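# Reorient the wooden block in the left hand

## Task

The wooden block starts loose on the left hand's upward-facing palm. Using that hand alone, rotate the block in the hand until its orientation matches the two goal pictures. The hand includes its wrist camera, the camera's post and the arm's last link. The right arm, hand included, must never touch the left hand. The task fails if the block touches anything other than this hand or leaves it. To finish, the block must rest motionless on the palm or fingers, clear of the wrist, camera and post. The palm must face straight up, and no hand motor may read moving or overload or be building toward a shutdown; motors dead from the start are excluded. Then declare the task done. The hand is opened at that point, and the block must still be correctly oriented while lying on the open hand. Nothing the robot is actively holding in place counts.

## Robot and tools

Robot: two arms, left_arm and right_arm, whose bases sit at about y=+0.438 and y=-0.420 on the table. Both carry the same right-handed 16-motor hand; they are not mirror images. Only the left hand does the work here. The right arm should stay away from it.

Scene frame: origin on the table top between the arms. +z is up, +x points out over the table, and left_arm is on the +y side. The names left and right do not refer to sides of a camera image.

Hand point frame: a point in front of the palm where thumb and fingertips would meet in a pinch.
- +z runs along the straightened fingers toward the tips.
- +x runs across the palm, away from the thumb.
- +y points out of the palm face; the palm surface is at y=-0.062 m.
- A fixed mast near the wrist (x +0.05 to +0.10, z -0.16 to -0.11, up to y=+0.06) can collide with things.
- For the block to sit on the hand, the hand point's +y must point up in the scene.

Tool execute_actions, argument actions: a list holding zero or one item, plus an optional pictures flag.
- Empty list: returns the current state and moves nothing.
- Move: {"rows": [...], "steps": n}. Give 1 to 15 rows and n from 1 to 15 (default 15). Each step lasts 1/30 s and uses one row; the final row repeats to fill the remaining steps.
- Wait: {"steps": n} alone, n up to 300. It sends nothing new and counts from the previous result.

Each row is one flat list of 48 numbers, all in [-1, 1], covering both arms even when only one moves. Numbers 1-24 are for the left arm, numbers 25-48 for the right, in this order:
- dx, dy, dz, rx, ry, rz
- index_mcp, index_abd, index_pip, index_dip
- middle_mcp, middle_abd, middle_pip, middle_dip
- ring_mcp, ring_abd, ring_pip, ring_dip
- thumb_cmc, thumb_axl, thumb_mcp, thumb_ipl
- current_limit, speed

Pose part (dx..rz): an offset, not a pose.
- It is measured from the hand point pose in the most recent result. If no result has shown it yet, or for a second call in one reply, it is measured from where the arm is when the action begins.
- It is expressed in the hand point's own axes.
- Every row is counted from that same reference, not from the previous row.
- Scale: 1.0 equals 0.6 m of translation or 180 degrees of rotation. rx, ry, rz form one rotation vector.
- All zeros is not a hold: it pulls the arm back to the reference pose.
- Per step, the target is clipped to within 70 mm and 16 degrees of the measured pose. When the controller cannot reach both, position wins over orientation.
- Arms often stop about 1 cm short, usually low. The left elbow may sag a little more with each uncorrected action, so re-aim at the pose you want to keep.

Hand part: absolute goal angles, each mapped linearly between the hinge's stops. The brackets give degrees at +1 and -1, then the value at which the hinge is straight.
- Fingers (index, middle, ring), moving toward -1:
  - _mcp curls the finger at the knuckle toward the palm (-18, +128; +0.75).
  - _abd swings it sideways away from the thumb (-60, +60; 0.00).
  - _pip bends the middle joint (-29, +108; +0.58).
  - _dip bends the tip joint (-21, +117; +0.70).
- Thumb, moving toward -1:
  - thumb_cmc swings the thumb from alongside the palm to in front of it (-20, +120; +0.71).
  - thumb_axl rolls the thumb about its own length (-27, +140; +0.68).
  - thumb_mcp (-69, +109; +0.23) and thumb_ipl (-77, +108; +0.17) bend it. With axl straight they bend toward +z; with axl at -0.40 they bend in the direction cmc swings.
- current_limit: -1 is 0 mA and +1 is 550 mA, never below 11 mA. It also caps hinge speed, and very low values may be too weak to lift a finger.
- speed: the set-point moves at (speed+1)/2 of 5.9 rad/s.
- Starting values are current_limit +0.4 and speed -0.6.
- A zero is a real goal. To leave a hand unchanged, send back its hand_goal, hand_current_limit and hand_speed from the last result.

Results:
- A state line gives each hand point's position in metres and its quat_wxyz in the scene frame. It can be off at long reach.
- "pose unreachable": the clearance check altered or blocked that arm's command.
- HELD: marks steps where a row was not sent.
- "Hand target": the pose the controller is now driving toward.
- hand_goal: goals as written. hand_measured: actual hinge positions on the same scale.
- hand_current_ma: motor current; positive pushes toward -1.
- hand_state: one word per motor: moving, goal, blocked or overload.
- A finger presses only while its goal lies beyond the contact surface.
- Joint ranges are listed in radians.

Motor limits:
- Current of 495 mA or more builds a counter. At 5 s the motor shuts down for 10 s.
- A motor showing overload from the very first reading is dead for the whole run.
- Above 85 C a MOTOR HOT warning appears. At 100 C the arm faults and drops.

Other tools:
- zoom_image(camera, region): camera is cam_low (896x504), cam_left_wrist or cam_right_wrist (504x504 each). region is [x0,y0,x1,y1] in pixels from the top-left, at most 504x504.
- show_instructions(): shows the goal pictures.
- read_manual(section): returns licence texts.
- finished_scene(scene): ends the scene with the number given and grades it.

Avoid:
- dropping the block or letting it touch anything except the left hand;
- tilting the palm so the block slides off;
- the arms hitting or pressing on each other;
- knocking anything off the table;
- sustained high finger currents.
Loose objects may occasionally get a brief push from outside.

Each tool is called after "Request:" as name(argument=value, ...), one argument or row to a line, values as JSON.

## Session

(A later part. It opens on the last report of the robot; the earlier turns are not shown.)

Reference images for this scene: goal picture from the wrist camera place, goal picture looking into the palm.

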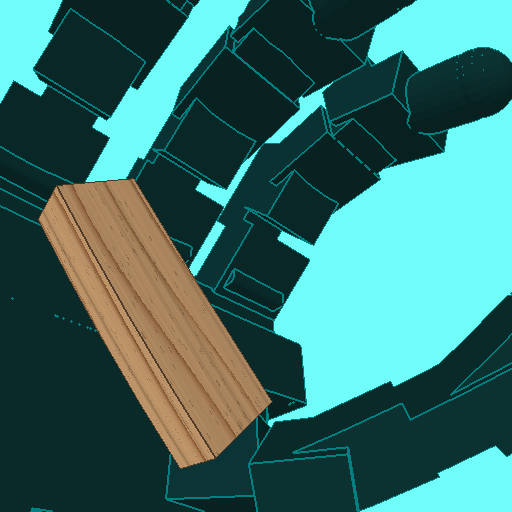

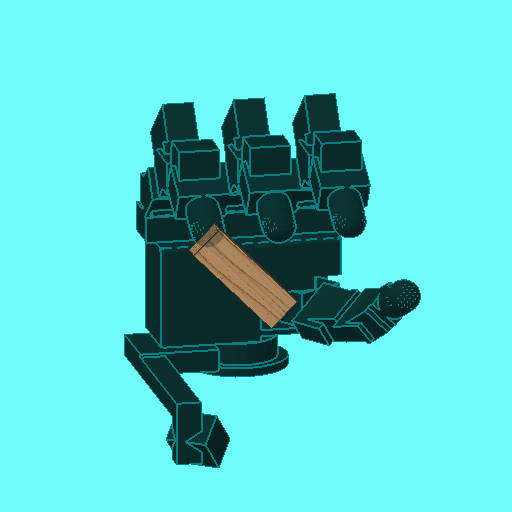

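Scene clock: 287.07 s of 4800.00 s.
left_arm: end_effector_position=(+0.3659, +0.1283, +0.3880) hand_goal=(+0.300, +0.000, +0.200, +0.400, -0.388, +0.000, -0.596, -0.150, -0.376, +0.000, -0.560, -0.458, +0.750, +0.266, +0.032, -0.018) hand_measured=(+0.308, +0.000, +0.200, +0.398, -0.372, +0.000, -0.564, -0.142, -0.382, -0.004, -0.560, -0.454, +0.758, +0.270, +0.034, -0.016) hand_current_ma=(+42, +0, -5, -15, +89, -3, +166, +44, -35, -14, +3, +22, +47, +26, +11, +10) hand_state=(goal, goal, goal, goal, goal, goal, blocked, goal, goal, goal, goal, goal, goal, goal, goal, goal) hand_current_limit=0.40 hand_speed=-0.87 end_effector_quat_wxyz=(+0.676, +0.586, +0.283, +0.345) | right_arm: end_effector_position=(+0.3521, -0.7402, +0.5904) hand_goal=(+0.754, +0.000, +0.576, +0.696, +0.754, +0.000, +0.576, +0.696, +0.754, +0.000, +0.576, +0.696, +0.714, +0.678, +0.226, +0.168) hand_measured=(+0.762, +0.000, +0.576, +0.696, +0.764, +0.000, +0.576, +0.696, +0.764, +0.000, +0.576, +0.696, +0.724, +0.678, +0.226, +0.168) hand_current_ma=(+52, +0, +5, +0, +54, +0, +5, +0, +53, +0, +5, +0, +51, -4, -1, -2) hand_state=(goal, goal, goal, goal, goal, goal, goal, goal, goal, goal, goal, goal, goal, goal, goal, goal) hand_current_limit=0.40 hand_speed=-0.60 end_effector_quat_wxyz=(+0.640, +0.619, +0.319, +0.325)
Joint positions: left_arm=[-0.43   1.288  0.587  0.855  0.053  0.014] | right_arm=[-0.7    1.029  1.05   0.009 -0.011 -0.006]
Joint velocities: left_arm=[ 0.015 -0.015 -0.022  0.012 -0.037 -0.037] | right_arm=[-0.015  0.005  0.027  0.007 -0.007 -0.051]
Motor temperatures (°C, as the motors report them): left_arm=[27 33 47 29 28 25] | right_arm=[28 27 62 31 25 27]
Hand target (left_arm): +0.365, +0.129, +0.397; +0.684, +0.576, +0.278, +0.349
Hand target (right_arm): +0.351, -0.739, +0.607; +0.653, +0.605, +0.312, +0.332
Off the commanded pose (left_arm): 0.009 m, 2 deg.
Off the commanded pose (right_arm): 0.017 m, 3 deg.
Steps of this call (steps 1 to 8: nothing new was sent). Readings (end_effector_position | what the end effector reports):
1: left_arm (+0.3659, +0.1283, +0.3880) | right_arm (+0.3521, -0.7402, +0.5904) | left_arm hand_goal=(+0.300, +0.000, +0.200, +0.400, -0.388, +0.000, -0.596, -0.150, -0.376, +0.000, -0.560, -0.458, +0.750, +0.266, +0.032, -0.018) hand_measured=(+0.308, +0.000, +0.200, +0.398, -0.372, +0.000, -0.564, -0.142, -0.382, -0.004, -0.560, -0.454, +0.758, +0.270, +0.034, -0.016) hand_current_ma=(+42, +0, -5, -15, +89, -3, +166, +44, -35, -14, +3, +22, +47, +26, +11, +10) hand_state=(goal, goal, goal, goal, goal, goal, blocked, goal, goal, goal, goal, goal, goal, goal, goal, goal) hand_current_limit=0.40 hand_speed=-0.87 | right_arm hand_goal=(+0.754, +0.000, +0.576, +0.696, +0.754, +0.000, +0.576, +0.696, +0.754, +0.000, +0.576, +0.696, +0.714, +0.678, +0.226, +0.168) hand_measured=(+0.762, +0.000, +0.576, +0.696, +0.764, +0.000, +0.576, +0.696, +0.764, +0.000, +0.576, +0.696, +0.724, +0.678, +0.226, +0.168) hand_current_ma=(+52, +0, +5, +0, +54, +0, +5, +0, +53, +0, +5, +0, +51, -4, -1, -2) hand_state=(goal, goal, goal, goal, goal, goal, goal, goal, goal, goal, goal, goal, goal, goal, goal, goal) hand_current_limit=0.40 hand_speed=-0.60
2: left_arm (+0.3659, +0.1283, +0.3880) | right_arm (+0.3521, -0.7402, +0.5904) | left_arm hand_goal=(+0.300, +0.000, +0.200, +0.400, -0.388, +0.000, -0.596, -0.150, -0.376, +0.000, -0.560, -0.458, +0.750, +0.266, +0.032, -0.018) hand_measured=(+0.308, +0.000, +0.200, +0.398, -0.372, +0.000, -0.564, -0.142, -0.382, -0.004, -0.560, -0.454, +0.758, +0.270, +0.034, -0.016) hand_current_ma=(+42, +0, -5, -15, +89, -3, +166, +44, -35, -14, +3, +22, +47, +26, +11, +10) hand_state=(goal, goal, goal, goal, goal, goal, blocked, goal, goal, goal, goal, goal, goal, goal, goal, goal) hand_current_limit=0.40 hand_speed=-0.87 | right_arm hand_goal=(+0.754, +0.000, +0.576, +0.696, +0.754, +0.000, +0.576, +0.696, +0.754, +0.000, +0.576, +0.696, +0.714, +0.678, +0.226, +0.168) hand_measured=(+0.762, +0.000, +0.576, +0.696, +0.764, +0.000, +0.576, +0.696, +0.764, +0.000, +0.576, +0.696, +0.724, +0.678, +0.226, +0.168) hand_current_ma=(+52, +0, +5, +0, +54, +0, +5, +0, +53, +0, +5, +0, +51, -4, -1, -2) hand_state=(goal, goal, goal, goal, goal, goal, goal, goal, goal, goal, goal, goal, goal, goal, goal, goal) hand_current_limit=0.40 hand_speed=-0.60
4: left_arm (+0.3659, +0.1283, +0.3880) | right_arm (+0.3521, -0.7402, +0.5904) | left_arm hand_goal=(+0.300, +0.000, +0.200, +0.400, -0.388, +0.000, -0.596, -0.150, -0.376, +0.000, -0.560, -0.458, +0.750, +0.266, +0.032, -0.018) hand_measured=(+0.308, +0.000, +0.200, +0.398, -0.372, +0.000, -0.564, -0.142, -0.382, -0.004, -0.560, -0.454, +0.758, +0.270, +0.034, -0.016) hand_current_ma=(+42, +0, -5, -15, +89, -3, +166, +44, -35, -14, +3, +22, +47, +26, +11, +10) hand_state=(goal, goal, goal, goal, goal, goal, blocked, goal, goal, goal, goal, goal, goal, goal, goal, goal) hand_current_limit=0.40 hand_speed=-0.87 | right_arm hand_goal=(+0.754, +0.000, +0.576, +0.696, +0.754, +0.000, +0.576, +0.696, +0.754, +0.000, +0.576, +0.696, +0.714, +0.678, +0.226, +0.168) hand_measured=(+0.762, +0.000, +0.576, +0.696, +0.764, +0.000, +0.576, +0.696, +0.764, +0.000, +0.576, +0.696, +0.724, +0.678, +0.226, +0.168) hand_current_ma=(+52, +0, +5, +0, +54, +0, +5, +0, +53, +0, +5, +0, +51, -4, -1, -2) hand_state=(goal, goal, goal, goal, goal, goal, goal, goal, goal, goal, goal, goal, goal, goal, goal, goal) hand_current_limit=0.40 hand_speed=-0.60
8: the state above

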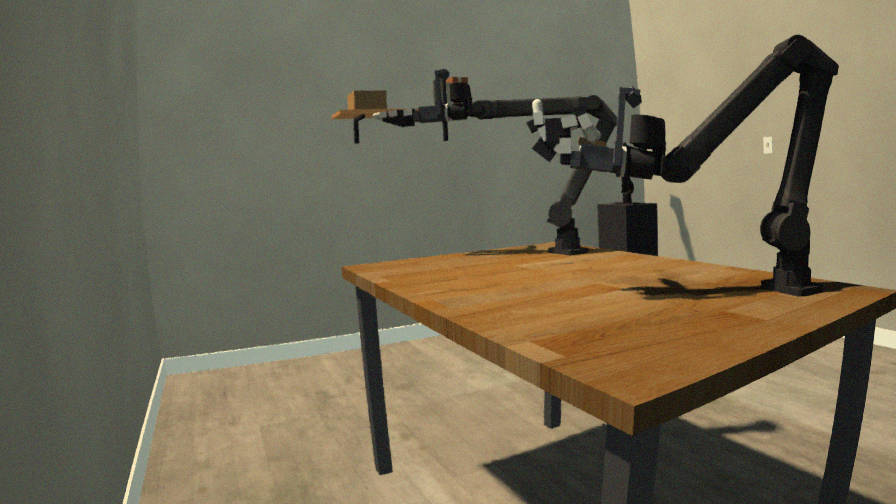

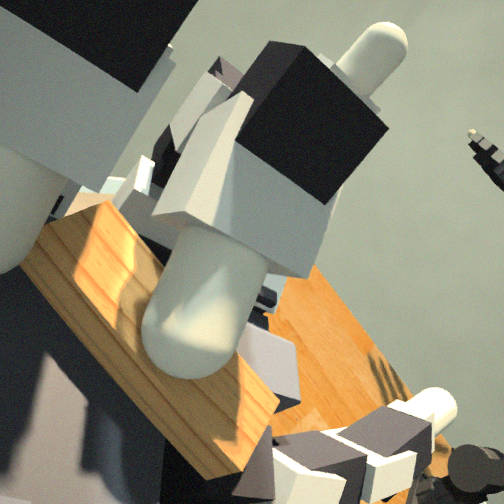

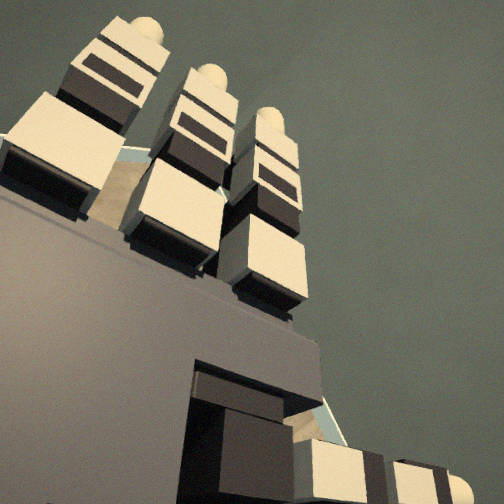

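Request:
execute_actions(
  actions=[
    {"rows": [[0,0.015,0,-0.009,0,0, 0.3,0,0.2,0.4, -0.388,0,-0.596,-0.151, -0.307,0,-0.737,-0.29, 0.75,0.266,0.032,-0.018, 0.4,-0.85, 0,0.029,0,-0.014,0,0, 0.754,0,0.576,0.696,0.754,0,0.576,0.696,0.754,0,0.576,0.696,0.714,0.678,0.226,0.168,0.4,-0.6]], "steps": 15},
  ],
  pictures=false,
)

Request:
execute_actions(
  actions=[
    {"rows": [[0,0.015,0,-0.009,0,0, 0.3,0,0.2,0.4, -0.388,0,-0.596,-0.151, -0.307,-0.4,-0.737,-0.29, 0.75,0.266,0.032,-0.018, 0.4,-0.85, 0,0.029,0,-0.014,0,0, 0.754,0,0.576,0.696,0.754,0,0.576,0.696,0.754,0,0.576,0.696,0.714,0.678,0.226,0.168,0.4,-0.6]], "steps": 15},
  ],
  pictures=false,
)

Request:
execute_actions(
  actions=[
    {"steps": 22},
  ],
)

Scene clock: 334.53 s of 4800.00 s.
left_arm: end_effector_position=(+0.3659, +0.1283, +0.3880) hand_goal=(+0.300, +0.000, +0.200, +0.400, -0.388, +0.000, -0.596, -0.150, -0.306, +0.000, -0.736, -0.290, +0.750, +0.266, +0.032, -0.018) hand_measured=(+0.308, +0.000, +0.200, +0.398, -0.372, +0.000, -0.564, -0.142, -0.308, -0.002, -0.710, -0.308, +0.758, +0.270, +0.034, -0.016) hand_current_ma=(+42, +0, -5, -15, +89, -3, +166, +44, -10, -9, +30, -18, +47, +26, +11, +10) hand_state=(goal, goal, goal, goal, goal, goal, blocked, goal, goal, goal, moving, moving, goal, goal, goal, goal) hand_current_limit=0.40 hand_speed=-0.85 end_effector_quat_wxyz=(+0.676, +0.586, +0.283, +0.345) | right_arm: end_effector_position=(+0.3521, -0.7402, +0.5904) hand_goal=(+0.754, +0.000, +0.576, +0.696, +0.754, +0.000, +0.576, +0.696, +0.754, +0.000, +0.576, +0.696, +0.714, +0.678, +0.226, +0.168) hand_measured=(+0.762, +0.000, +0.576, +0.696, +0.764, +0.000, +0.576, +0.696, +0.764, +0.000, +0.576, +0.696, +0.724, +0.678, +0.226, +0.168) hand_current_ma=(+52, +0, +5, +0, +54, +0, +5, +0, +53, +0, +5, +0, +51, -4, -1, -2) hand_state=(goal, goal, goal, goal, goal, goal, goal, goal, goal, goal, goal, goal, goal, goal, goal, goal) hand_current_limit=0.40 hand_speed=-0.60 end_effector_quat_wxyz=(+0.640, +0.619, +0.319, +0.325)
Joint positions: left_arm=[-0.43   1.288  0.587  0.855  0.053  0.014] | right_arm=[-0.7    1.029  1.05   0.009 -0.011 -0.006]
Joint velocities: left_arm=[-0.005 -0.015  0.007 -0.017 -0.007 -0.051] | right_arm=[-0.015 -0.015 -0.012 -0.012 -0.007  0.007]
Motor temperatures (°C, as the motors report them): left_arm=[27 33 47 29 28 25] | right_arm=[28 27 63 31 25 27]
Hand target (left_arm): +0.365, +0.129, +0.397; +0.684, +0.576, +0.278, +0.349
Hand target (right_arm): +0.351, -0.739, +0.607; +0.653, +0.605, +0.312, +0.332
Off the commanded pose (left_arm): 0.009 m, 2 deg.
Off the commanded pose (right_arm): 0.017 m, 3 deg.
Steps of this call (steps 1 to 1409: nothing new was sent; steps 1410 to 1424: all 15 steps of this action). Readings (end_effector_position | what the end effector reports):
1410: left_arm (+0.3659, +0.1283, +0.3880) | right_arm (+0.3521, -0.7402, +0.5904) | left_arm hand_goal=(+0.300, +0.000, +0.200, +0.400, -0.388, +0.000, -0.596, -0.150, -0.306, +0.000, -0.736, -0.290, +0.750, +0.266, +0.032, -0.018) hand_measured=(+0.308, +0.000, +0.200, +0.398, -0.372, +0.000, -0.564, -0.142, -0.382, -0.004, -0.560, -0.454, +0.758, +0.270, +0.034, -0.016) hand_current_ma=(+42, +0, -5, -15, +89, -3, +166, +44, -35, -14, +3, +22, +47, +26, +11, +10) hand_state=(goal, goal, goal, goal, goal, goal, blocked, goal, moving, goal, moving, moving, goal, goal, goal, goal) hand_current_limit=0.40 hand_speed=-0.85 | right_arm hand_goal=(+0.754, +0.000, +0.576, +0.696, +0.754, +0.000, +0.576, +0.696, +0.754, +0.000, +0.576, +0.696, +0.714, +0.678, +0.226, +0.168) hand_measured=(+0.762, +0.000, +0.576, +0.696, +0.764, +0.000, +0.576, +0.696, +0.764, +0.000, +0.576, +0.696, +0.724, +0.678, +0.226, +0.168) hand_current_ma=(+52, +0, +5, +0, +54, +0, +5, +0, +53, +0, +5, +0, +51, -4, -1, -2) hand_state=(goal, goal, goal, goal, goal, goal, goal, goal, goal, goal, goal, goal, goal, goal, goal, goal) hand_current_limit=0.40 hand_speed=-0.60
1411: left_arm (+0.3659, +0.1283, +0.3880) | right_arm (+0.3521, -0.7402, +0.5904) | left_arm hand_goal=(+0.300, +0.000, +0.200, +0.400, -0.388, +0.000, -0.596, -0.150, -0.306, +0.000, -0.736, -0.290, +0.750, +0.266, +0.032, -0.018) hand_measured=(+0.308, +0.000, +0.200, +0.398, -0.372, +0.000, -0.564, -0.142, -0.382, -0.004, -0.560, -0.454, +0.758, +0.270, +0.034, -0.016) hand_current_ma=(+42, +0, -5, -15, +89, -3, +166, +44, -58, -14, +28, -13, +47, +26, +11, +10) hand_state=(goal, goal, goal, goal, goal, goal, blocked, goal, moving, goal, moving, moving, goal, goal, goal, goal) hand_current_limit=0.40 hand_speed=-0.85 | right_arm hand_goal=(+0.754, +0.000, +0.576, +0.696, +0.754, +0.000, +0.576, +0.696, +0.754, +0.000, +0.576, +0.696, +0.714, +0.678, +0.226, +0.168) hand_measured=(+0.762, +0.000, +0.576, +0.696, +0.764, +0.000, +0.576, +0.696, +0.764, +0.000, +0.576, +0.696, +0.724, +0.678, +0.226, +0.168) hand_current_ma=(+52, +0, +5, +0, +54, +0, +5, +0, +53, +0, +5, +0, +51, -4, -1, -2) hand_state=(goal, goal, goal, goal, goal, goal, goal, goal, goal, goal, goal, goal, goal, goal, goal, goal) hand_current_limit=0.40 hand_speed=-0.60
1413: left_arm (+0.3659, +0.1283, +0.3880) | right_arm (+0.3521, -0.7402, +0.5904) | left_arm hand_goal=(+0.300, +0.000, +0.200, +0.400, -0.388, +0.000, -0.596, -0.150, -0.306, +0.000, -0.736, -0.290, +0.750, +0.266, +0.032, -0.018) hand_measured=(+0.308, +0.000, +0.200, +0.398, -0.372, +0.000, -0.564, -0.142, -0.366, -0.004, -0.578, -0.442, +0.758, +0.270, +0.034, -0.016) hand_current_ma=(+42, +0, -5, -15, +89, -3, +166, +44, -55, -13, +18, -27, +47, +26, +11, +10) hand_state=(goal, goal, goal, goal, goal, goal, blocked, goal, moving, goal, moving, moving, goal, goal, goal, goal) hand_current_limit=0.40 hand_speed=-0.85 | right_arm hand_goal=(+0.754, +0.000, +0.576, +0.696, +0.754, +0.000, +0.576, +0.696, +0.754, +0.000, +0.576, +0.696, +0.714, +0.678, +0.226, +0.168) hand_measured=(+0.762, +0.000, +0.576, +0.696, +0.764, +0.000, +0.576, +0.696, +0.764, +0.000, +0.576, +0.696, +0.724, +0.678, +0.226, +0.168) hand_current_ma=(+52, +0, +5, +0, +54, +0, +5, +0, +53, +0, +5, +0, +51, -4, -1, -2) hand_state=(goal, goal, goal, goal, goal, goal, goal, goal, goal, goal, goal, goal, goal, goal, goal, goal) hand_current_limit=0.40 hand_speed=-0.60
1417: left_arm (+0.3659, +0.1283, +0.3880) | right_arm (+0.3521, -0.7402, +0.5904) | left_arm hand_goal=(+0.300, +0.000, +0.200, +0.400, -0.388, +0.000, -0.596, -0.150, -0.306, +0.000, -0.736, -0.290, +0.750, +0.266, +0.032, -0.018) hand_measured=(+0.308, +0.000, +0.200, +0.398, -0.372, +0.000, -0.564, -0.142, -0.320, -0.002, -0.626, -0.394, +0.758, +0.270, +0.034, -0.016) hand_current_ma=(+42, +0, -5, -15, +89, -3, +166, +44, -27, -13, +16, -27, +47, +26, +11, +10) hand_state=(goal, goal, goal, goal, goal, goal, blocked, goal, moving, goal, moving, moving, goal, goal, goal, goal) hand_current_limit=0.40 hand_speed=-0.85 | right_arm hand_goal=(+0.754, +0.000, +0.576, +0.696, +0.754, +0.000, +0.576, +0.696, +0.754, +0.000, +0.576, +0.696, +0.714, +0.678, +0.226, +0.168) hand_measured=(+0.762, +0.000, +0.576, +0.696, +0.764, +0.000, +0.576, +0.696, +0.764, +0.000, +0.576, +0.696, +0.724, +0.678, +0.226, +0.168) hand_current_ma=(+52, +0, +5, +0, +54, +0, +5, +0, +53, +0, +5, +0, +51, -4, -1, -2) hand_state=(goal, goal, goal, goal, goal, goal, goal, goal, goal, goal, goal, goal, goal, goal, goal, goal) hand_current_limit=0.40 hand_speed=-0.60
1424: the state above

Scene clock: 335.03 s of 4800.00 s.
left_arm: end_effector_position=(+0.3659, +0.1283, +0.3880) hand_goal=(+0.300, +0.000, +0.200, +0.400, -0.388, +0.000, -0.596, -0.150, -0.306, -0.400, -0.736, -0.290, +0.750, +0.266, +0.032, -0.018) hand_measured=(+0.308, +0.000, +0.200, +0.398, -0.372, +0.000, -0.564, -0.142, -0.308, -0.168, -0.736, -0.292, +0.758, +0.270, +0.034, -0.016) hand_current_ma=(+42, +0, -5, -15, +89, -3, +166, +44, -10, +38, +0, -12, +47, +26, +11, +10) hand_state=(goal, goal, goal, goal, goal, goal, blocked, goal, goal, moving, goal, goal, goal, goal, goal, goal) hand_current_limit=0.40 hand_speed=-0.85 end_effector_quat_wxyz=(+0.676, +0.586, +0.283, +0.345) | right_arm: end_effector_position=(+0.3521, -0.7402, +0.5904) hand_goal=(+0.754, +0.000, +0.576, +0.696, +0.754, +0.000, +0.576, +0.696, +0.754, +0.000, +0.576, +0.696, +0.714, +0.678, +0.226, +0.168) hand_measured=(+0.762, +0.000, +0.576, +0.696, +0.764, +0.000, +0.576, +0.696, +0.764, +0.000, +0.576, +0.696, +0.724, +0.678, +0.226, +0.168) hand_current_ma=(+52, +0, +5, +0, +54, +0, +5, +0, +53, +0, +5, +0, +51, -4, -1, -2) hand_state=(goal, goal, goal, goal, goal, goal, goal, goal, goal, goal, goal, goal, goal, goal, goal, goal) hand_current_limit=0.40 hand_speed=-0.60 end_effector_quat_wxyz=(+0.640, +0.619, +0.319, +0.325)
Joint positions: left_arm=[-0.43   1.288  0.587  0.855  0.053  0.014] | right_arm=[-0.7    1.029  1.05   0.009 -0.011 -0.006]
Joint velocities: left_arm=[-0.005  0.015 -0.007 -0.012 -0.022 -0.022] | right_arm=[ 0.005 -0.005  0.012 -0.002 -0.022  0.007]
Motor temperatures (°C, as the motors report them): left_arm=[27 33 47 29 28 25] | right_arm=[28 27 63 31 25 27]
Hand target (left_arm): +0.365, +0.129, +0.397; +0.684, +0.576, +0.278, +0.349
Hand target (right_arm): +0.351, -0.739, +0.607; +0.653, +0.605, +0.312, +0.332
Off the commanded pose (left_arm): 0.009 m, 2 deg.
Off the commanded pose (right_arm): 0.017 m, 3 deg.
Steps of this call (steps 1 to 15: all 15 steps of this action). Readings (end_effector_position | what the end effector reports):
1: left_arm (+0.3659, +0.1283, +0.3880) | right_arm (+0.3521, -0.7402, +0.5904) | left_arm hand_goal=(+0.300, +0.000, +0.200, +0.400, -0.388, +0.000, -0.596, -0.150, -0.306, -0.400, -0.736, -0.290, +0.750, +0.266, +0.032, -0.018) hand_measured=(+0.308, +0.000, +0.200, +0.398, -0.372, +0.000, -0.564, -0.142, -0.308, -0.002, -0.722, -0.298, +0.758, +0.270, +0.034, -0.016) hand_current_ma=(+42, +0, -5, -15, +89, -3, +166, +44, -10, -10, +11, -3, +47, +26, +11, +10) hand_state=(goal, goal, goal, goal, goal, goal, blocked, goal, goal, moving, moving, moving, goal, goal, goal, goal) hand_current_limit=0.40 hand_speed=-0.85 | right_arm hand_goal=(+0.754, +0.000, +0.576, +0.696, +0.754, +0.000, +0.576, +0.696, +0.754, +0.000, +0.576, +0.696, +0.714, +0.678, +0.226, +0.168) hand_measured=(+0.762, +0.000, +0.576, +0.696, +0.764, +0.000, +0.576, +0.696, +0.764, +0.000, +0.576, +0.696, +0.724, +0.678, +0.226, +0.168) hand_current_ma=(+52, +0, +5, +0, +54, +0, +5, +0, +53, +0, +5, +0, +51, -4, -1, -2) hand_state=(goal, goal, goal, goal, goal, goal, goal, goal, goal, goal, goal, goal, goal, goal, goal, goal) hand_current_limit=0.40 hand_speed=-0.60
2: left_arm (+0.3659, +0.1283, +0.3880) | right_arm (+0.3521, -0.7402, +0.5904) | left_arm hand_goal=(+0.300, +0.000, +0.200, +0.400, -0.388, +0.000, -0.596, -0.150, -0.306, -0.400, -0.736, -0.290, +0.750, +0.266, +0.032, -0.018) hand_measured=(+0.308, +0.000, +0.200, +0.398, -0.372, +0.000, -0.564, -0.142, -0.308, -0.002, -0.730, -0.294, +0.758, +0.270, +0.034, -0.016) hand_current_ma=(+42, +0, -5, -15, +89, -3, +166, +44, -10, +21, +7, -7, +47, +26, +11, +10) hand_state=(goal, goal, goal, goal, goal, goal, blocked, goal, goal, moving, moving, moving, goal, goal, goal, goal) hand_current_limit=0.40 hand_speed=-0.85 | right_arm hand_goal=(+0.754, +0.000, +0.576, +0.696, +0.754, +0.000, +0.576, +0.696, +0.754, +0.000, +0.576, +0.696, +0.714, +0.678, +0.226, +0.168) hand_measured=(+0.762, +0.000, +0.576, +0.696, +0.764, +0.000, +0.576, +0.696, +0.764, +0.000, +0.576, +0.696, +0.724, +0.678, +0.226, +0.168) hand_current_ma=(+52, +0, +5, +0, +54, +0, +5, +0, +53, +0, +5, +0, +51, -4, -1, -2) hand_state=(goal, goal, goal, goal, goal, goal, goal, goal, goal, goal, goal, goal, goal, goal, goal, goal) hand_current_limit=0.40 hand_speed=-0.60
4: left_arm (+0.3659, +0.1283, +0.3880) | right_arm (+0.3521, -0.7402, +0.5904) | left_arm hand_goal=(+0.300, +0.000, +0.200, +0.400, -0.388, +0.000, -0.596, -0.150, -0.306, -0.400, -0.736, -0.290, +0.750, +0.266, +0.032, -0.018) hand_measured=(+0.308, +0.000, +0.200, +0.398, -0.372, +0.000, -0.564, -0.142, -0.308, -0.014, -0.734, -0.292, +0.758, +0.270, +0.034, -0.016) hand_current_ma=(+42, +0, -5, -15, +89, -3, +166, +44, -8, +52, +7, -13, +47, +26, +11, +10) hand_state=(goal, goal, goal, goal, goal, goal, blocked, goal, goal, moving, moving, goal, goal, goal, goal, goal) hand_current_limit=0.40 hand_speed=-0.85 | right_arm hand_goal=(+0.754, +0.000, +0.576, +0.696, +0.754, +0.000, +0.576, +0.696, +0.754, +0.000, +0.576, +0.696, +0.714, +0.678, +0.226, +0.168) hand_measured=(+0.762, +0.000, +0.576, +0.696, +0.764, +0.000, +0.576, +0.696, +0.764, +0.000, +0.576, +0.696, +0.724, +0.678, +0.226, +0.168) hand_current_ma=(+52, +0, +5, +0, +54, +0, +5, +0, +53, +0, +5, +0, +51, -4, -1, -2) hand_state=(goal, goal, goal, goal, goal, goal, goal, goal, goal, goal, goal, goal, goal, goal, goal, goal) hand_current_limit=0.40 hand_speed=-0.60
8: left_arm (+0.3659, +0.1283, +0.3880) | right_arm (+0.3521, -0.7402, +0.5904) | left_arm hand_goal=(+0.300, +0.000, +0.200, +0.400, -0.388, +0.000, -0.596, -0.150, -0.306, -0.400, -0.736, -0.290, +0.750, +0.266, +0.032, -0.018) hand_measured=(+0.308, +0.000, +0.200, +0.398, -0.372, +0.000, -0.564, -0.142, -0.308, -0.068, -0.736, -0.292, +0.758, +0.270, +0.034, -0.016) hand_current_ma=(+42, +0, -5, -15, +89, -3, +166, +44, -10, +44, -1, -12, +47, +26, +11, +10) hand_state=(goal, goal, goal, goal, goal, goal, blocked, goal, goal, moving, goal, goal, goal, goal, goal, goal) hand_current_limit=0.40 hand_speed=-0.85 | right_arm hand_goal=(+0.754, +0.000, +0.576, +0.696, +0.754, +0.000, +0.576, +0.696, +0.754, +0.000, +0.576, +0.696, +0.714, +0.678, +0.226, +0.168) hand_measured=(+0.762, +0.000, +0.576, +0.696, +0.764, +0.000, +0.576, +0.696, +0.764, +0.000, +0.576, +0.696, +0.724, +0.678, +0.226, +0.168) hand_current_ma=(+52, +0, +5, +0, +54, +0, +5, +0, +53, +0, +5, +0, +51, -4, -1, -2) hand_state=(goal, goal, goal, goal, goal, goal, goal, goal, goal, goal, goal, goal, goal, goal, goal, goal) hand_current_limit=0.40 hand_speed=-0.60
15: the state above

Scene clock: 335.77 s of 4800.00 s.
left_arm: end_effector_position=(+0.3659, +0.1283, +0.3880) hand_goal=(+0.300, +0.000, +0.200, +0.400, -0.388, +0.000, -0.596, -0.150, -0.306, -0.400, -0.736, -0.290, +0.750, +0.266, +0.032, -0.018) hand_measured=(+0.308, +0.000, +0.200, +0.398, -0.372, +0.000, -0.564, -0.142, -0.308, -0.396, -0.736, -0.292, +0.758, +0.270, +0.034, -0.016) hand_current_ma=(+42, +0, -5, -15, +89, -3, +166, +44, -10, +16, +0, -12, +47, +26, +11, +10) hand_state=(goal, goal, goal, goal, goal, goal, blocked, goal, goal, goal, goal, goal, goal, goal, goal, goal) hand_current_limit=0.40 hand_speed=-0.85 end_effector_quat_wxyz=(+0.676, +0.586, +0.283, +0.345) | right_arm: end_effector_position=(+0.3521, -0.7402, +0.5904) hand_goal=(+0.754, +0.000, +0.576, +0.696, +0.754, +0.000, +0.576, +0.696, +0.754, +0.000, +0.576, +0.696, +0.714, +0.678, +0.226, +0.168) hand_measured=(+0.762, +0.000, +0.576, +0.696, +0.764, +0.000, +0.576, +0.696, +0.764, +0.000, +0.576, +0.696, +0.724, +0.678, +0.226, +0.168) hand_current_ma=(+52, +0, +5, +0, +54, +0, +5, +0, +53, +0, +5, +0, +51, -4, -1, -2) hand_state=(goal, goal, goal, goal, goal, goal, goal, goal, goal, goal, goal, goal, goal, goal, goal, goal) hand_current_limit=0.40 hand_speed=-0.60 end_effector_quat_wxyz=(+0.640, +0.619, +0.319, +0.325)
Joint positions: left_arm=[-0.43   1.288  0.587  0.855  0.053  0.014] | right_arm=[-0.7    1.029  1.05   0.009 -0.011 -0.006]
Joint velocities: left_arm=[-0.005  0.015 -0.002 -0.017  0.037 -0.037] | right_arm=[-0.015  0.005 -0.007  0.002  0.022 -0.007]
Motor temperatures (°C, as the motors report them): left_arm=[27 33 47 29 28 25] | right_arm=[28 27 63 31 25 27]
Hand target (left_arm): +0.365, +0.129, +0.397; +0.684, +0.576, +0.278, +0.349
Hand target (right_arm): +0.351, -0.739, +0.607; +0.653, +0.605, +0.312, +0.332
Off the commanded pose (left_arm): 0.009 m, 2 deg.
Off the commanded pose (right_arm): 0.017 m, 3 deg.
Steps of this call (steps 1 to 22: nothing new was sent). Readings (end_effector_position | what the end effector reports):
1: left_arm (+0.3659, +0.1283, +0.3880) | right_arm (+0.3521, -0.7402, +0.5904) | left_arm hand_goal=(+0.300, +0.000, +0.200, +0.400, -0.388, +0.000, -0.596, -0.150, -0.306, -0.400, -0.736, -0.290, +0.750, +0.266, +0.032, -0.018) hand_measured=(+0.308, +0.000, +0.200, +0.398, -0.372, +0.000, -0.564, -0.142, -0.308, -0.182, -0.736, -0.292, +0.758, +0.270, +0.034, -0.016) hand_current_ma=(+42, +0, -5, -15, +89, -3, +166, +44, -10, +38, +0, -12, +47, +26, +11, +10) hand_state=(goal, goal, goal, goal, goal, goal, blocked, goal, goal, moving, goal, goal, goal, goal, goal, goal) hand_current_limit=0.40 hand_speed=-0.85 | right_arm hand_goal=(+0.754, +0.000, +0.576, +0.696, +0.754, +0.000, +0.576, +0.696, +0.754, +0.000, +0.576, +0.696, +0.714, +0.678, +0.226, +0.168) hand_measured=(+0.762, +0.000, +0.576, +0.696, +0.764, +0.000, +0.576, +0.696, +0.764, +0.000, +0.576, +0.696, +0.724, +0.678, +0.226, +0.168) hand_current_ma=(+52, +0, +5, +0, +54, +0, +5, +0, +53, +0, +5, +0, +51, -4, -1, -2) hand_state=(goal, goal, goal, goal, goal, goal, goal, goal, goal, goal, goal, goal, goal, goal, goal, goal) hand_current_limit=0.40 hand_speed=-0.60
2: left_arm (+0.3659, +0.1283, +0.3880) | right_arm (+0.3521, -0.7402, +0.5904) | left_arm hand_goal=(+0.300, +0.000, +0.200, +0.400, -0.388, +0.000, -0.596, -0.150, -0.306, -0.400, -0.736, -0.290, +0.750, +0.266, +0.032, -0.018) hand_measured=(+0.308, +0.000, +0.200, +0.398, -0.372, +0.000, -0.564, -0.142, -0.308, -0.196, -0.736, -0.292, +0.758, +0.270, +0.034, -0.016) hand_current_ma=(+42, +0, -5, -15, +89, -3, +166, +44, -10, +37, +0, -12, +47, +26, +11, +10) hand_state=(goal, goal, goal, goal, goal, goal, blocked, goal, goal, moving, goal, goal, goal, goal, goal, goal) hand_current_limit=0.40 hand_speed=-0.85 | right_arm hand_goal=(+0.754, +0.000, +0.576, +0.696, +0.754, +0.000, +0.576, +0.696, +0.754, +0.000, +0.576, +0.696, +0.714, +0.678, +0.226, +0.168) hand_measured=(+0.762, +0.000, +0.576, +0.696, +0.764, +0.000, +0.576, +0.696, +0.764, +0.000, +0.576, +0.696, +0.724, +0.678, +0.226, +0.168) hand_current_ma=(+52, +0, +5, +0, +54, +0, +5, +0, +53, +0, +5, +0, +51, -4, -1, -2) hand_state=(goal, goal, goal, goal, goal, goal, goal, goal, goal, goal, goal, goal, goal, goal, goal, goal) hand_current_limit=0.40 hand_speed=-0.60
4: left_arm (+0.3659, +0.1283, +0.3880) | right_arm (+0.3521, -0.7402, +0.5904) | left_arm hand_goal=(+0.300, +0.000, +0.200, +0.400, -0.388, +0.000, -0.596, -0.150, -0.306, -0.400, -0.736, -0.290, +0.750, +0.266, +0.032, -0.018) hand_measured=(+0.308, +0.000, +0.200, +0.398, -0.372, +0.000, -0.564, -0.142, -0.308, -0.224, -0.736, -0.292, +0.758, +0.270, +0.034, -0.016) hand_current_ma=(+42, +0, -5, -15, +89, -3, +166, +44, -10, +37, +0, -12, +47, +26, +11, +10) hand_state=(goal, goal, goal, goal, goal, goal, blocked, goal, goal, moving, goal, goal, goal, goal, goal, goal) hand_current_limit=0.40 hand_speed=-0.85 | right_arm hand_goal=(+0.754, +0.000, +0.576, +0.696, +0.754, +0.000, +0.576, +0.696, +0.754, +0.000, +0.576, +0.696, +0.714, +0.678, +0.226, +0.168) hand_measured=(+0.762, +0.000, +0.576, +0.696, +0.764, +0.000, +0.576, +0.696, +0.764, +0.000, +0.576, +0.696, +0.724, +0.678, +0.226, +0.168) hand_current_ma=(+52, +0, +5, +0, +54, +0, +5, +0, +53, +0, +5, +0, +51, -4, -1, -2) hand_state=(goal, goal, goal, goal, goal, goal, goal, goal, goal, goal, goal, goal, goal, goal, goal, goal) hand_current_limit=0.40 hand_speed=-0.60
8: left_arm (+0.3659, +0.1283, +0.3880) | right_arm (+0.3521, -0.7402, +0.5904) | left_arm hand_goal=(+0.300, +0.000, +0.200, +0.400, -0.388, +0.000, -0.596, -0.150, -0.306, -0.400, -0.736, -0.290, +0.750, +0.266, +0.032, -0.018) hand_measured=(+0.308, +0.000, +0.200, +0.398, -0.372, +0.000, -0.564, -0.142, -0.308, -0.282, -0.736, -0.292, +0.758, +0.270, +0.034, -0.016) hand_current_ma=(+42, +0, -5, -15, +89, -3, +166, +44, -10, +35, +0, -12, +47, +26, +11, +10) hand_state=(goal, goal, goal, goal, goal, goal, blocked, goal, goal, moving, goal, goal, goal, goal, goal, goal) hand_current_limit=0.40 hand_speed=-0.85 | right_arm hand_goal=(+0.754, +0.000, +0.576, +0.696, +0.754, +0.000, +0.576, +0.696, +0.754, +0.000, +0.576, +0.696, +0.714, +0.678, +0.226, +0.168) hand_measured=(+0.762, +0.000, +0.576, +0.696, +0.764, +0.000, +0.576, +0.696, +0.764, +0.000, +0.576, +0.696, +0.724, +0.678, +0.226, +0.168) hand_current_ma=(+52, +0, +5, +0, +54, +0, +5, +0, +53, +0, +5, +0, +51, -4, -1, -2) hand_state=(goal, goal, goal, goal, goal, goal, goal, goal, goal, goal, goal, goal, goal, goal, goal, goal) hand_current_limit=0.40 hand_speed=-0.60
22: the state above

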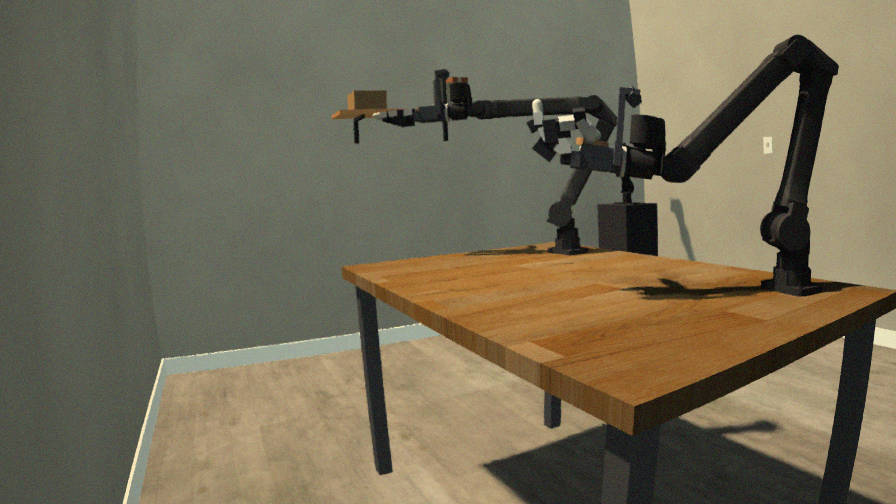

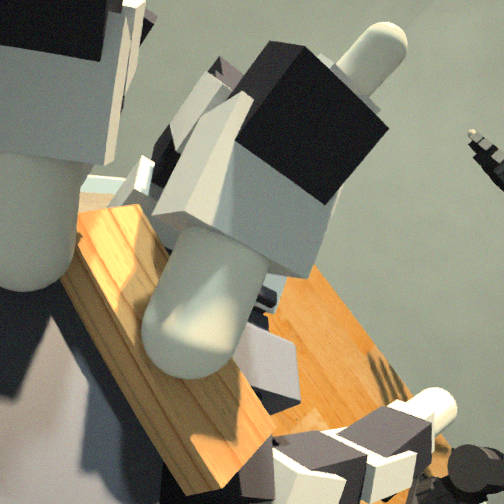

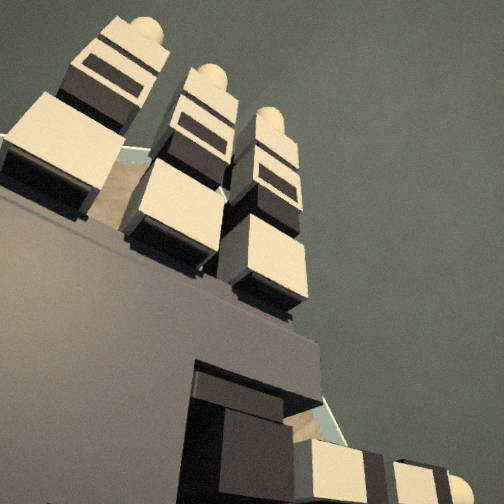

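Request:
execute_actions(
  actions=[
    {"rows": [[0,0.017,0,-0.004,0,-0.001, 0.3,0,0.2,0.4, -0.388,0,-0.596,-0.151, -0.307,0,-0.737,-0.29, 0.75,0.266,0.032,-0.018, 0.4,-0.6, 0,0.029,0,-0.014,0,0, 0.754,0,0.576,0.696,0.754,0,0.576,0.696,0.754,0,0.576,0.696,0.714,0.678,0.226,0.168,0.4,-0.6],[0,0.018,0,0.001,0,-0.002, 0.3,0,0.2,0.4, -0.388,0,-0.596,-0.151, -0.307,0,-0.737,-0.29, 0.75,0.266,0.032,-0.018, 0.4,-0.6, 0,0.029,0,-0.014,0,0, 0.754,0,0.576,0.696,0.754,0,0.576,0.696,0.754,0,0.576,0.696,0.714,0.678,0.226,0.168,0.4,-0.6],[0,0.019,0,0.006,0,-0.003, 0.3,0,0.2,0.4, -0.388,0,-0.596,-0.151, -0.307,0,-0.737,-0.29, 0.75,0.266,0.032,-0.018, 0.4,-0.6, 0,0.029,0,-0.014,0,0, 0.754,0,0.576,0.696,0.754,0,0.576,0.696,0.754,0,0.576,0.696,0.714,0.678,0.226,0.168,0.4,-0.6],[0,0.02,0,0.011,0,-0.004, 0.3,0,0.2,0.4, -0.388,0,-0.596,-0.151, -0.307,0,-0.737,-0.29, 0.75,0.266,0.032,-0.018, 0.4,-0.6, 0,0.029,0,-0.014,0,0, 0.754,0,0.576,0.696,0.754,0,0.576,0.696,0.754,0,0.576,0.696,0.714,0.678,0.226,0.168,0.4,-0.6],[0,0.021,0,0.016,0,-0.005, 0.3,0,0.2,0.4, -0.388,0,-0.596,-0.151, -0.307,0,-0.737,-0.29, 0.75,0.266,0.032,-0.018, 0.4,-0.6, 0,0.029,0,-0.014,0,0, 0.754,0,0.576,0.696,0.754,0,0.576,0.696,0.754,0,0.576,0.696,0.714,0.678,0.226,0.168,0.4,-0.6],[0,0.022,0,0.021,0,-0.006, 0.3,0,0.2,0.4, -0.388,0,-0.596,-0.151, -0.307,0,-0.737,-0.29, 0.75,0.266,0.032,-0.018, 0.4,-0.6, 0,0.029,0,-0.014,0,0, 0.754,0,0.576,0.696,0.754,0,0.576,0.696,0.754,0,0.576,0.696,0.714,0.678,0.226,0.168,0.4,-0.6],[0,0.023,0,0.026,0,-0.007, 0.3,0,0.2,0.4, -0.388,0,-0.596,-0.151, -0.307,0,-0.737,-0.29, 0.75,0.266,0.032,-0.018, 0.4,-0.6, 0,0.029,0,-0.014,0,0, 0.754,0,0.576,0.696,0.754,0,0.576,0.696,0.754,0,0.576,0.696,0.714,0.678,0.226,0.168,0.4,-0.6],[0,0.024,0,0.031,0,-0.007, 0.3,0,0.2,0.4, -0.388,0,-0.596,-0.151, -0.307,0,-0.737,-0.29, 0.75,0.266,0.032,-0.018, 0.4,-0.6, 0,0.029,0,-0.014,0,0, 0.754,0,0.576,0.696,0.754,0,0.576,0.696,0.754,0,0.576,0.696,0.714,0.678,0.226,0.168,0.4,-0.6],[0,0.025,0,0.036,0,-0.007, 0.3,0,0.2,0.4, -0.388,0,-0.596,-0.151, -0.307,0,-0.737,-0.29, 0.75,0.266,0.032,-0.018, 0.4,-0.6, 0,0.029,0,-0.014,0,0, 0.754,0,0.576,0.696,0.754,0,0.576,0.696,0.754,0,0.576,0.696,0.714,0.678,0.226,0.168,0.4,-0.6]], "steps": 15},
  ],
  pictures=false,
)

Request:
execute_actions(
  actions=[
    {"steps": 15},
  ],
  pictures=false,
)

Scene clock: 368.23 s of 4800.00 s.
left_arm: end_effector_position=(+0.3595, +0.1331, +0.3925) hand_goal=(+0.300, +0.000, +0.200, +0.400, -0.388, +0.000, -0.596, -0.150, -0.306, +0.000, -0.736, -0.290, +0.750, +0.266, +0.032, -0.018) hand_measured=(+0.308, +0.000, +0.200, +0.398, -0.372, +0.000, -0.564, -0.142, -0.308, -0.006, -0.736, -0.292, +0.760, +0.270, +0.034, -0.016) hand_current_ma=(+46, +0, -4, -15, +89, -3, +166, +44, -10, -12, -1, -12, +50, +26, +11, +10) hand_state=(goal, goal, goal, goal, goal, goal, blocked, goal, goal, moving, goal, goal, goal, goal, goal, goal) hand_current_limit=0.40 hand_speed=-0.60 end_effector_quat_wxyz=(+0.642, +0.625, +0.306, +0.323) | right_arm: end_effector_position=(+0.3521, -0.7402, +0.5904) hand_goal=(+0.754, +0.000, +0.576, +0.696, +0.754, +0.000, +0.576, +0.696, +0.754, +0.000, +0.576, +0.696, +0.714, +0.678, +0.226, +0.168) hand_measured=(+0.762, +0.000, +0.576, +0.696, +0.764, +0.000, +0.576, +0.696, +0.764, +0.000, +0.576, +0.696, +0.724, +0.678, +0.226, +0.168) hand_current_ma=(+52, +0, +5, +0, +54, +0, +5, +0, +53, +0, +5, +0, +51, -4, -1, -2) hand_state=(goal, goal, goal, goal, goal, goal, goal, goal, goal, goal, goal, goal, goal, goal, goal, goal) hand_current_limit=0.40 hand_speed=-0.60 end_effector_quat_wxyz=(+0.640, +0.619, +0.319, +0.325)
Joint positions: left_arm=[-0.43   1.151  0.587  0.596  0.053  0.009] | right_arm=[-0.7    1.029  1.05   0.009 -0.011 -0.006]
Joint velocities: left_arm=[-0.005 -0.005 -0.002 -0.042 -0.007 -0.007] | right_arm=[ 0.005 -0.005  0.007 -0.012 -0.051  0.066]
Motor temperatures (°C, as the motors report them): left_arm=[27 33 47 29 28 25] | right_arm=[28 27 64 31 25 27]
Hand target (left_arm): +0.364, +0.130, +0.403; +0.646, +0.620, +0.308, +0.321
Hand target (right_arm): +0.351, -0.739, +0.607; +0.653, +0.605, +0.312, +0.332
Off the commanded pose (left_arm): 0.012 m, 1 deg.
Off the commanded pose (right_arm): 0.017 m, 3 deg.
Steps of this call (steps 1 to 959: nothing new was sent; steps 960 to 974: all 15 steps of this action). Readings (end_effector_position | what the end effector reports):
960: left_arm (+0.3660, +0.1282, +0.3879) | right_arm (+0.3521, -0.7402, +0.5904) | left_arm hand_goal=(+0.300, +0.000, +0.200, +0.400, -0.388, +0.000, -0.596, -0.150, -0.306, +0.000, -0.736, -0.290, +0.750, +0.266, +0.032, -0.018) hand_measured=(+0.308, +0.000, +0.200, +0.398, -0.372, +0.000, -0.564, -0.142, -0.308, -0.396, -0.736, -0.292, +0.758, +0.270, +0.034, -0.016) hand_current_ma=(+42, +0, -5, -15, +89, -3, +166, +44, -10, +16, +0, -12, +47, +26, +11, +10) hand_state=(goal, goal, goal, goal, goal, goal, blocked, goal, goal, moving, goal, goal, goal, goal, goal, goal) hand_current_limit=0.40 hand_speed=-0.60 | right_arm hand_goal=(+0.754, +0.000, +0.576, +0.696, +0.754, +0.000, +0.576, +0.696, +0.754, +0.000, +0.576, +0.696, +0.714, +0.678, +0.226, +0.168) hand_measured=(+0.762, +0.000, +0.576, +0.696, +0.764, +0.000, +0.576, +0.696, +0.764, +0.000, +0.576, +0.696, +0.724, +0.678, +0.226, +0.168) hand_current_ma=(+52, +0, +5, +0, +54, +0, +5, +0, +53, +0, +5, +0, +51, -4, -1, -2) hand_state=(goal, goal, goal, goal, goal, goal, goal, goal, goal, goal, goal, goal, goal, goal, goal, goal) hand_current_limit=0.40 hand_speed=-0.60
961: left_arm (+0.3662, +0.1281, +0.3873) | right_arm (+0.3521, -0.7402, +0.5904) | left_arm hand_goal=(+0.300, +0.000, +0.200, +0.400, -0.388, +0.000, -0.596, -0.150, -0.306, +0.000, -0.736, -0.290, +0.750, +0.266, +0.032, -0.018) hand_measured=(+0.308, +0.000, +0.200, +0.398, -0.372, +0.000, -0.564, -0.142, -0.308, -0.396, -0.736, -0.292, +0.758, +0.270, +0.034, -0.016) hand_current_ma=(+42, +0, -5, -15, +89, -3, +166, +44, -10, -51, +0, -12, +47, +26, +11, +10) hand_state=(goal, goal, goal, goal, goal, goal, blocked, goal, goal, moving, goal, goal, goal, goal, goal, goal) hand_current_limit=0.40 hand_speed=-0.60 | right_arm hand_goal=(+0.754, +0.000, +0.576, +0.696, +0.754, +0.000, +0.576, +0.696, +0.754, +0.000, +0.576, +0.696, +0.714, +0.678, +0.226, +0.168) hand_measured=(+0.762, +0.000, +0.576, +0.696, +0.764, +0.000, +0.576, +0.696, +0.764, +0.000, +0.576, +0.696, +0.724, +0.678, +0.226, +0.168) hand_current_ma=(+52, +0, +5, +0, +54, +0, +5, +0, +53, +0, +5, +0, +51, -4, -1, -2) hand_state=(goal, goal, goal, goal, goal, goal, goal, goal, goal, goal, goal, goal, goal, goal, goal, goal) hand_current_limit=0.40 hand_speed=-0.60
963: left_arm (+0.3672, +0.1274, +0.3846) | right_arm (+0.3521, -0.7402, +0.5904) | left_arm hand_goal=(+0.300, +0.000, +0.200, +0.400, -0.388, +0.000, -0.596, -0.150, -0.306, +0.000, -0.736, -0.290, +0.750, +0.266, +0.032, -0.018) hand_measured=(+0.308, +0.000, +0.200, +0.398, -0.372, +0.000, -0.564, -0.142, -0.308, -0.352, -0.736, -0.292, +0.758, +0.270, +0.034, -0.016) hand_current_ma=(+42, +0, -5, -15, +89, -3, +166, +44, -10, -70, +0, -12, +49, +26, +11, +10) hand_state=(goal, goal, goal, goal, goal, goal, blocked, goal, goal, moving, goal, goal, goal, goal, goal, goal) hand_current_limit=0.40 hand_speed=-0.60 | right_arm hand_goal=(+0.754, +0.000, +0.576, +0.696, +0.754, +0.000, +0.576, +0.696, +0.754, +0.000, +0.576, +0.696, +0.714, +0.678, +0.226, +0.168) hand_measured=(+0.762, +0.000, +0.576, +0.696, +0.764, +0.000, +0.576, +0.696, +0.764, +0.000, +0.576, +0.696, +0.724, +0.678, +0.226, +0.168) hand_current_ma=(+52, +0, +5, +0, +54, +0, +5, +0, +53, +0, +5, +0, +51, -4, -1, -2) hand_state=(goal, goal, goal, goal, goal, goal, goal, goal, goal, goal, goal, goal, goal, goal, goal, goal) hand_current_limit=0.40 hand_speed=-0.60
967: left_arm (+0.3661, +0.1285, +0.3834) | right_arm (+0.3521, -0.7402, +0.5904) | left_arm hand_goal=(+0.300, +0.000, +0.200, +0.400, -0.388, +0.000, -0.596, -0.150, -0.306, +0.000, -0.736, -0.290, +0.750, +0.266, +0.032, -0.018) hand_measured=(+0.308, +0.000, +0.200, +0.398, -0.372, +0.000, -0.564, -0.142, -0.308, -0.206, -0.736, -0.292, +0.760, +0.270, +0.034, -0.016) hand_current_ma=(+47, +0, -4, -15, +89, -3, +166, +44, -10, -64, -1, -12, +51, +26, +11, +10) hand_state=(goal, goal, goal, goal, goal, goal, blocked, goal, goal, moving, goal, goal, goal, goal, goal, goal) hand_current_limit=0.40 hand_speed=-0.60 | right_arm hand_goal=(+0.754, +0.000, +0.576, +0.696, +0.754, +0.000, +0.576, +0.696, +0.754, +0.000, +0.576, +0.696, +0.714, +0.678, +0.226, +0.168) hand_measured=(+0.762, +0.000, +0.576, +0.696, +0.764, +0.000, +0.576, +0.696, +0.764, +0.000, +0.576, +0.696, +0.724, +0.678, +0.226, +0.168) hand_current_ma=(+52, +0, +5, +0, +54, +0, +5, +0, +53, +0, +5, +0, +51, -4, -1, -2) hand_state=(goal, goal, goal, goal, goal, goal, goal, goal, goal, goal, goal, goal, goal, goal, goal, goal) hand_current_limit=0.40 hand_speed=-0.60
974: the state above

Scene clock: 368.73 s of 4800.00 s.
left_arm: end_effector_position=(+0.3600, +0.1328, +0.3908) hand_goal=(+0.300, +0.000, +0.200, +0.400, -0.388, +0.000, -0.596, -0.150, -0.306, +0.000, -0.736, -0.290, +0.750, +0.266, +0.032, -0.018) hand_measured=(+0.308, +0.000, +0.200, +0.398, -0.372, +0.000, -0.564, -0.142, -0.308, -0.004, -0.736, -0.292, +0.760, +0.270, +0.034, -0.016) hand_current_ma=(+46, +0, -4, -15, +89, -3, +166, +44, -10, -15, -1, -12, +50, +26, +11, +10) hand_state=(goal, goal, goal, goal, goal, goal, blocked, goal, goal, goal, goal, goal, goal, goal, goal, goal) hand_current_limit=0.40 hand_speed=-0.60 end_effector_quat_wxyz=(+0.640, +0.627, +0.308, +0.322) | right_arm: end_effector_position=(+0.3521, -0.7402, +0.5904) hand_goal=(+0.754, +0.000, +0.576, +0.696, +0.754, +0.000, +0.576, +0.696, +0.754, +0.000, +0.576, +0.696, +0.714, +0.678, +0.226, +0.168) hand_measured=(+0.762, +0.000, +0.576, +0.696, +0.764, +0.000, +0.576, +0.696, +0.764, +0.000, +0.576, +0.696, +0.724, +0.678, +0.226, +0.168) hand_current_ma=(+52, +0, +5, +0, +54, +0, +5, +0, +53, +0, +5, +0, +51, -4, -1, -2) hand_state=(goal, goal, goal, goal, goal, goal, goal, goal, goal, goal, goal, goal, goal, goal, goal, goal) hand_current_limit=0.40 hand_speed=-0.60 end_effector_quat_wxyz=(+0.640, +0.619, +0.319, +0.325)
Joint positions: left_arm=[-0.43   1.151  0.587  0.589  0.053  0.009] | right_arm=[-0.7    1.029  1.05   0.009 -0.011 -0.006]
Joint velocities: left_arm=[ 0.024 -0.015 -0.027 -0.007 -0.007 -0.022] | right_arm=[-0.015 -0.005 -0.017  0.017 -0.007  0.037]
Motor temperatures (°C, as the motors report them): left_arm=[27 33 47 29 28 25] | right_arm=[28 27 64 31 25 27]
Hand target (left_arm): +0.364, +0.130, +0.403; +0.646, +0.620, +0.308, +0.321
Hand target (right_arm): +0.351, -0.739, +0.607; +0.653, +0.605, +0.312, +0.332
Off the commanded pose (left_arm): 0.013 m, 1 deg.
Off the commanded pose (right_arm): 0.017 m, 3 deg.
Steps of this call (steps 1 to 15: nothing new was sent). Readings (end_effector_position | what the end effector reports):
1: left_arm (+0.3596, +0.1330, +0.3921) | right_arm (+0.3521, -0.7402, +0.5904) | left_arm hand_goal=(+0.300, +0.000, +0.200, +0.400, -0.388, +0.000, -0.596, -0.150, -0.306, +0.000, -0.736, -0.290, +0.750, +0.266, +0.032, -0.018) hand_measured=(+0.308, +0.000, +0.200, +0.398, -0.372, +0.000, -0.564, -0.142, -0.308, -0.004, -0.736, -0.292, +0.760, +0.270, +0.034, -0.016) hand_current_ma=(+46, +0, -4, -15, +89, -3, +166, +44, -10, -14, -1, -12, +50, +26, +11, +10) hand_state=(goal, goal, goal, goal, goal, goal, blocked, goal, goal, moving, goal, goal, goal, goal, goal, goal) hand_current_limit=0.40 hand_speed=-0.60 | right_arm hand_goal=(+0.754, +0.000, +0.576, +0.696, +0.754, +0.000, +0.576, +0.696, +0.754, +0.000, +0.576, +0.696, +0.714, +0.678, +0.226, +0.168) hand_measured=(+0.762, +0.000, +0.576, +0.696, +0.764, +0.000, +0.576, +0.696, +0.764, +0.000, +0.576, +0.696, +0.724, +0.678, +0.226, +0.168) hand_current_ma=(+52, +0, +5, +0, +54, +0, +5, +0, +53, +0, +5, +0, +51, -4, -1, -2) hand_state=(goal, goal, goal, goal, goal, goal, goal, goal, goal, goal, goal, goal, goal, goal, goal, goal) hand_current_limit=0.40 hand_speed=-0.60
2: left_arm (+0.3598, +0.1329, +0.3915) | right_arm (+0.3521, -0.7402, +0.5904) | left_arm hand_goal=(+0.300, +0.000, +0.200, +0.400, -0.388, +0.000, -0.596, -0.150, -0.306, +0.000, -0.736, -0.290, +0.750, +0.266, +0.032, -0.018) hand_measured=(+0.308, +0.000, +0.200, +0.398, -0.372, +0.000, -0.564, -0.142, -0.308, -0.004, -0.736, -0.292, +0.760, +0.270, +0.034, -0.016) hand_current_ma=(+46, +0, -4, -15, +89, -3, +166, +44, -10, -15, -1, -12, +50, +26, +11, +10) hand_state=(goal, goal, goal, goal, goal, goal, blocked, goal, goal, goal, goal, goal, goal, goal, goal, goal) hand_current_limit=0.40 hand_speed=-0.60 | right_arm hand_goal=(+0.754, +0.000, +0.576, +0.696, +0.754, +0.000, +0.576, +0.696, +0.754, +0.000, +0.576, +0.696, +0.714, +0.678, +0.226, +0.168) hand_measured=(+0.762, +0.000, +0.576, +0.696, +0.764, +0.000, +0.576, +0.696, +0.764, +0.000, +0.576, +0.696, +0.724, +0.678, +0.226, +0.168) hand_current_ma=(+52, +0, +5, +0, +54, +0, +5, +0, +53, +0, +5, +0, +51, -4, -1, -2) hand_state=(goal, goal, goal, goal, goal, goal, goal, goal, goal, goal, goal, goal, goal, goal, goal, goal) hand_current_limit=0.40 hand_speed=-0.60
4: left_arm (+0.3600, +0.1327, +0.3908) | right_arm (+0.3521, -0.7402, +0.5904) | left_arm hand_goal=(+0.300, +0.000, +0.200, +0.400, -0.388, +0.000, -0.596, -0.150, -0.306, +0.000, -0.736, -0.290, +0.750, +0.266, +0.032, -0.018) hand_measured=(+0.308, +0.000, +0.200, +0.398, -0.372, +0.000, -0.564, -0.142, -0.308, -0.004, -0.736, -0.292, +0.760, +0.270, +0.034, -0.016) hand_current_ma=(+46, +0, -4, -15, +89, -3, +166, +44, -10, -15, -1, -12, +50, +26, +11, +10) hand_state=(goal, goal, goal, goal, goal, goal, blocked, goal, goal, goal, goal, goal, goal, goal, goal, goal) hand_current_limit=0.40 hand_speed=-0.60 | right_arm hand_goal=(+0.754, +0.000, +0.576, +0.696, +0.754, +0.000, +0.576, +0.696, +0.754, +0.000, +0.576, +0.696, +0.714, +0.678, +0.226, +0.168) hand_measured=(+0.762, +0.000, +0.576, +0.696, +0.764, +0.000, +0.576, +0.696, +0.764, +0.000, +0.576, +0.696, +0.724, +0.678, +0.226, +0.168) hand_current_ma=(+52, +0, +5, +0, +54, +0, +5, +0, +53, +0, +5, +0, +51, -4, -1, -2) hand_state=(goal, goal, goal, goal, goal, goal, goal, goal, goal, goal, goal, goal, goal, goal, goal, goal) hand_current_limit=0.40 hand_speed=-0.60
8: left_arm (+0.3600, +0.1328, +0.3908) | right_arm (+0.3521, -0.7402, +0.5904) | left_arm hand_goal=(+0.300, +0.000, +0.200, +0.400, -0.388, +0.000, -0.596, -0.150, -0.306, +0.000, -0.736, -0.290, +0.750, +0.266, +0.032, -0.018) hand_measured=(+0.308, +0.000, +0.200, +0.398, -0.372, +0.000, -0.564, -0.142, -0.308, -0.004, -0.736, -0.292, +0.760, +0.270, +0.034, -0.016) hand_current_ma=(+46, +0, -4, -15, +89, -3, +166, +44, -10, -15, -1, -12, +50, +26, +11, +10) hand_state=(goal, goal, goal, goal, goal, goal, blocked, goal, goal, goal, goal, goal, goal, goal, goal, goal) hand_current_limit=0.40 hand_speed=-0.60 | right_arm hand_goal=(+0.754, +0.000, +0.576, +0.696, +0.754, +0.000, +0.576, +0.696, +0.754, +0.000, +0.576, +0.696, +0.714, +0.678, +0.226, +0.168) hand_measured=(+0.762, +0.000, +0.576, +0.696, +0.764, +0.000, +0.576, +0.696, +0.764, +0.000, +0.576, +0.696, +0.724, +0.678, +0.226, +0.168) hand_current_ma=(+52, +0, +5, +0, +54, +0, +5, +0, +53, +0, +5, +0, +51, -4, -1, -2) hand_state=(goal, goal, goal, goal, goal, goal, goal, goal, goal, goal, goal, goal, goal, goal, goal, goal) hand_current_limit=0.40 hand_speed=-0.60
15: the state above


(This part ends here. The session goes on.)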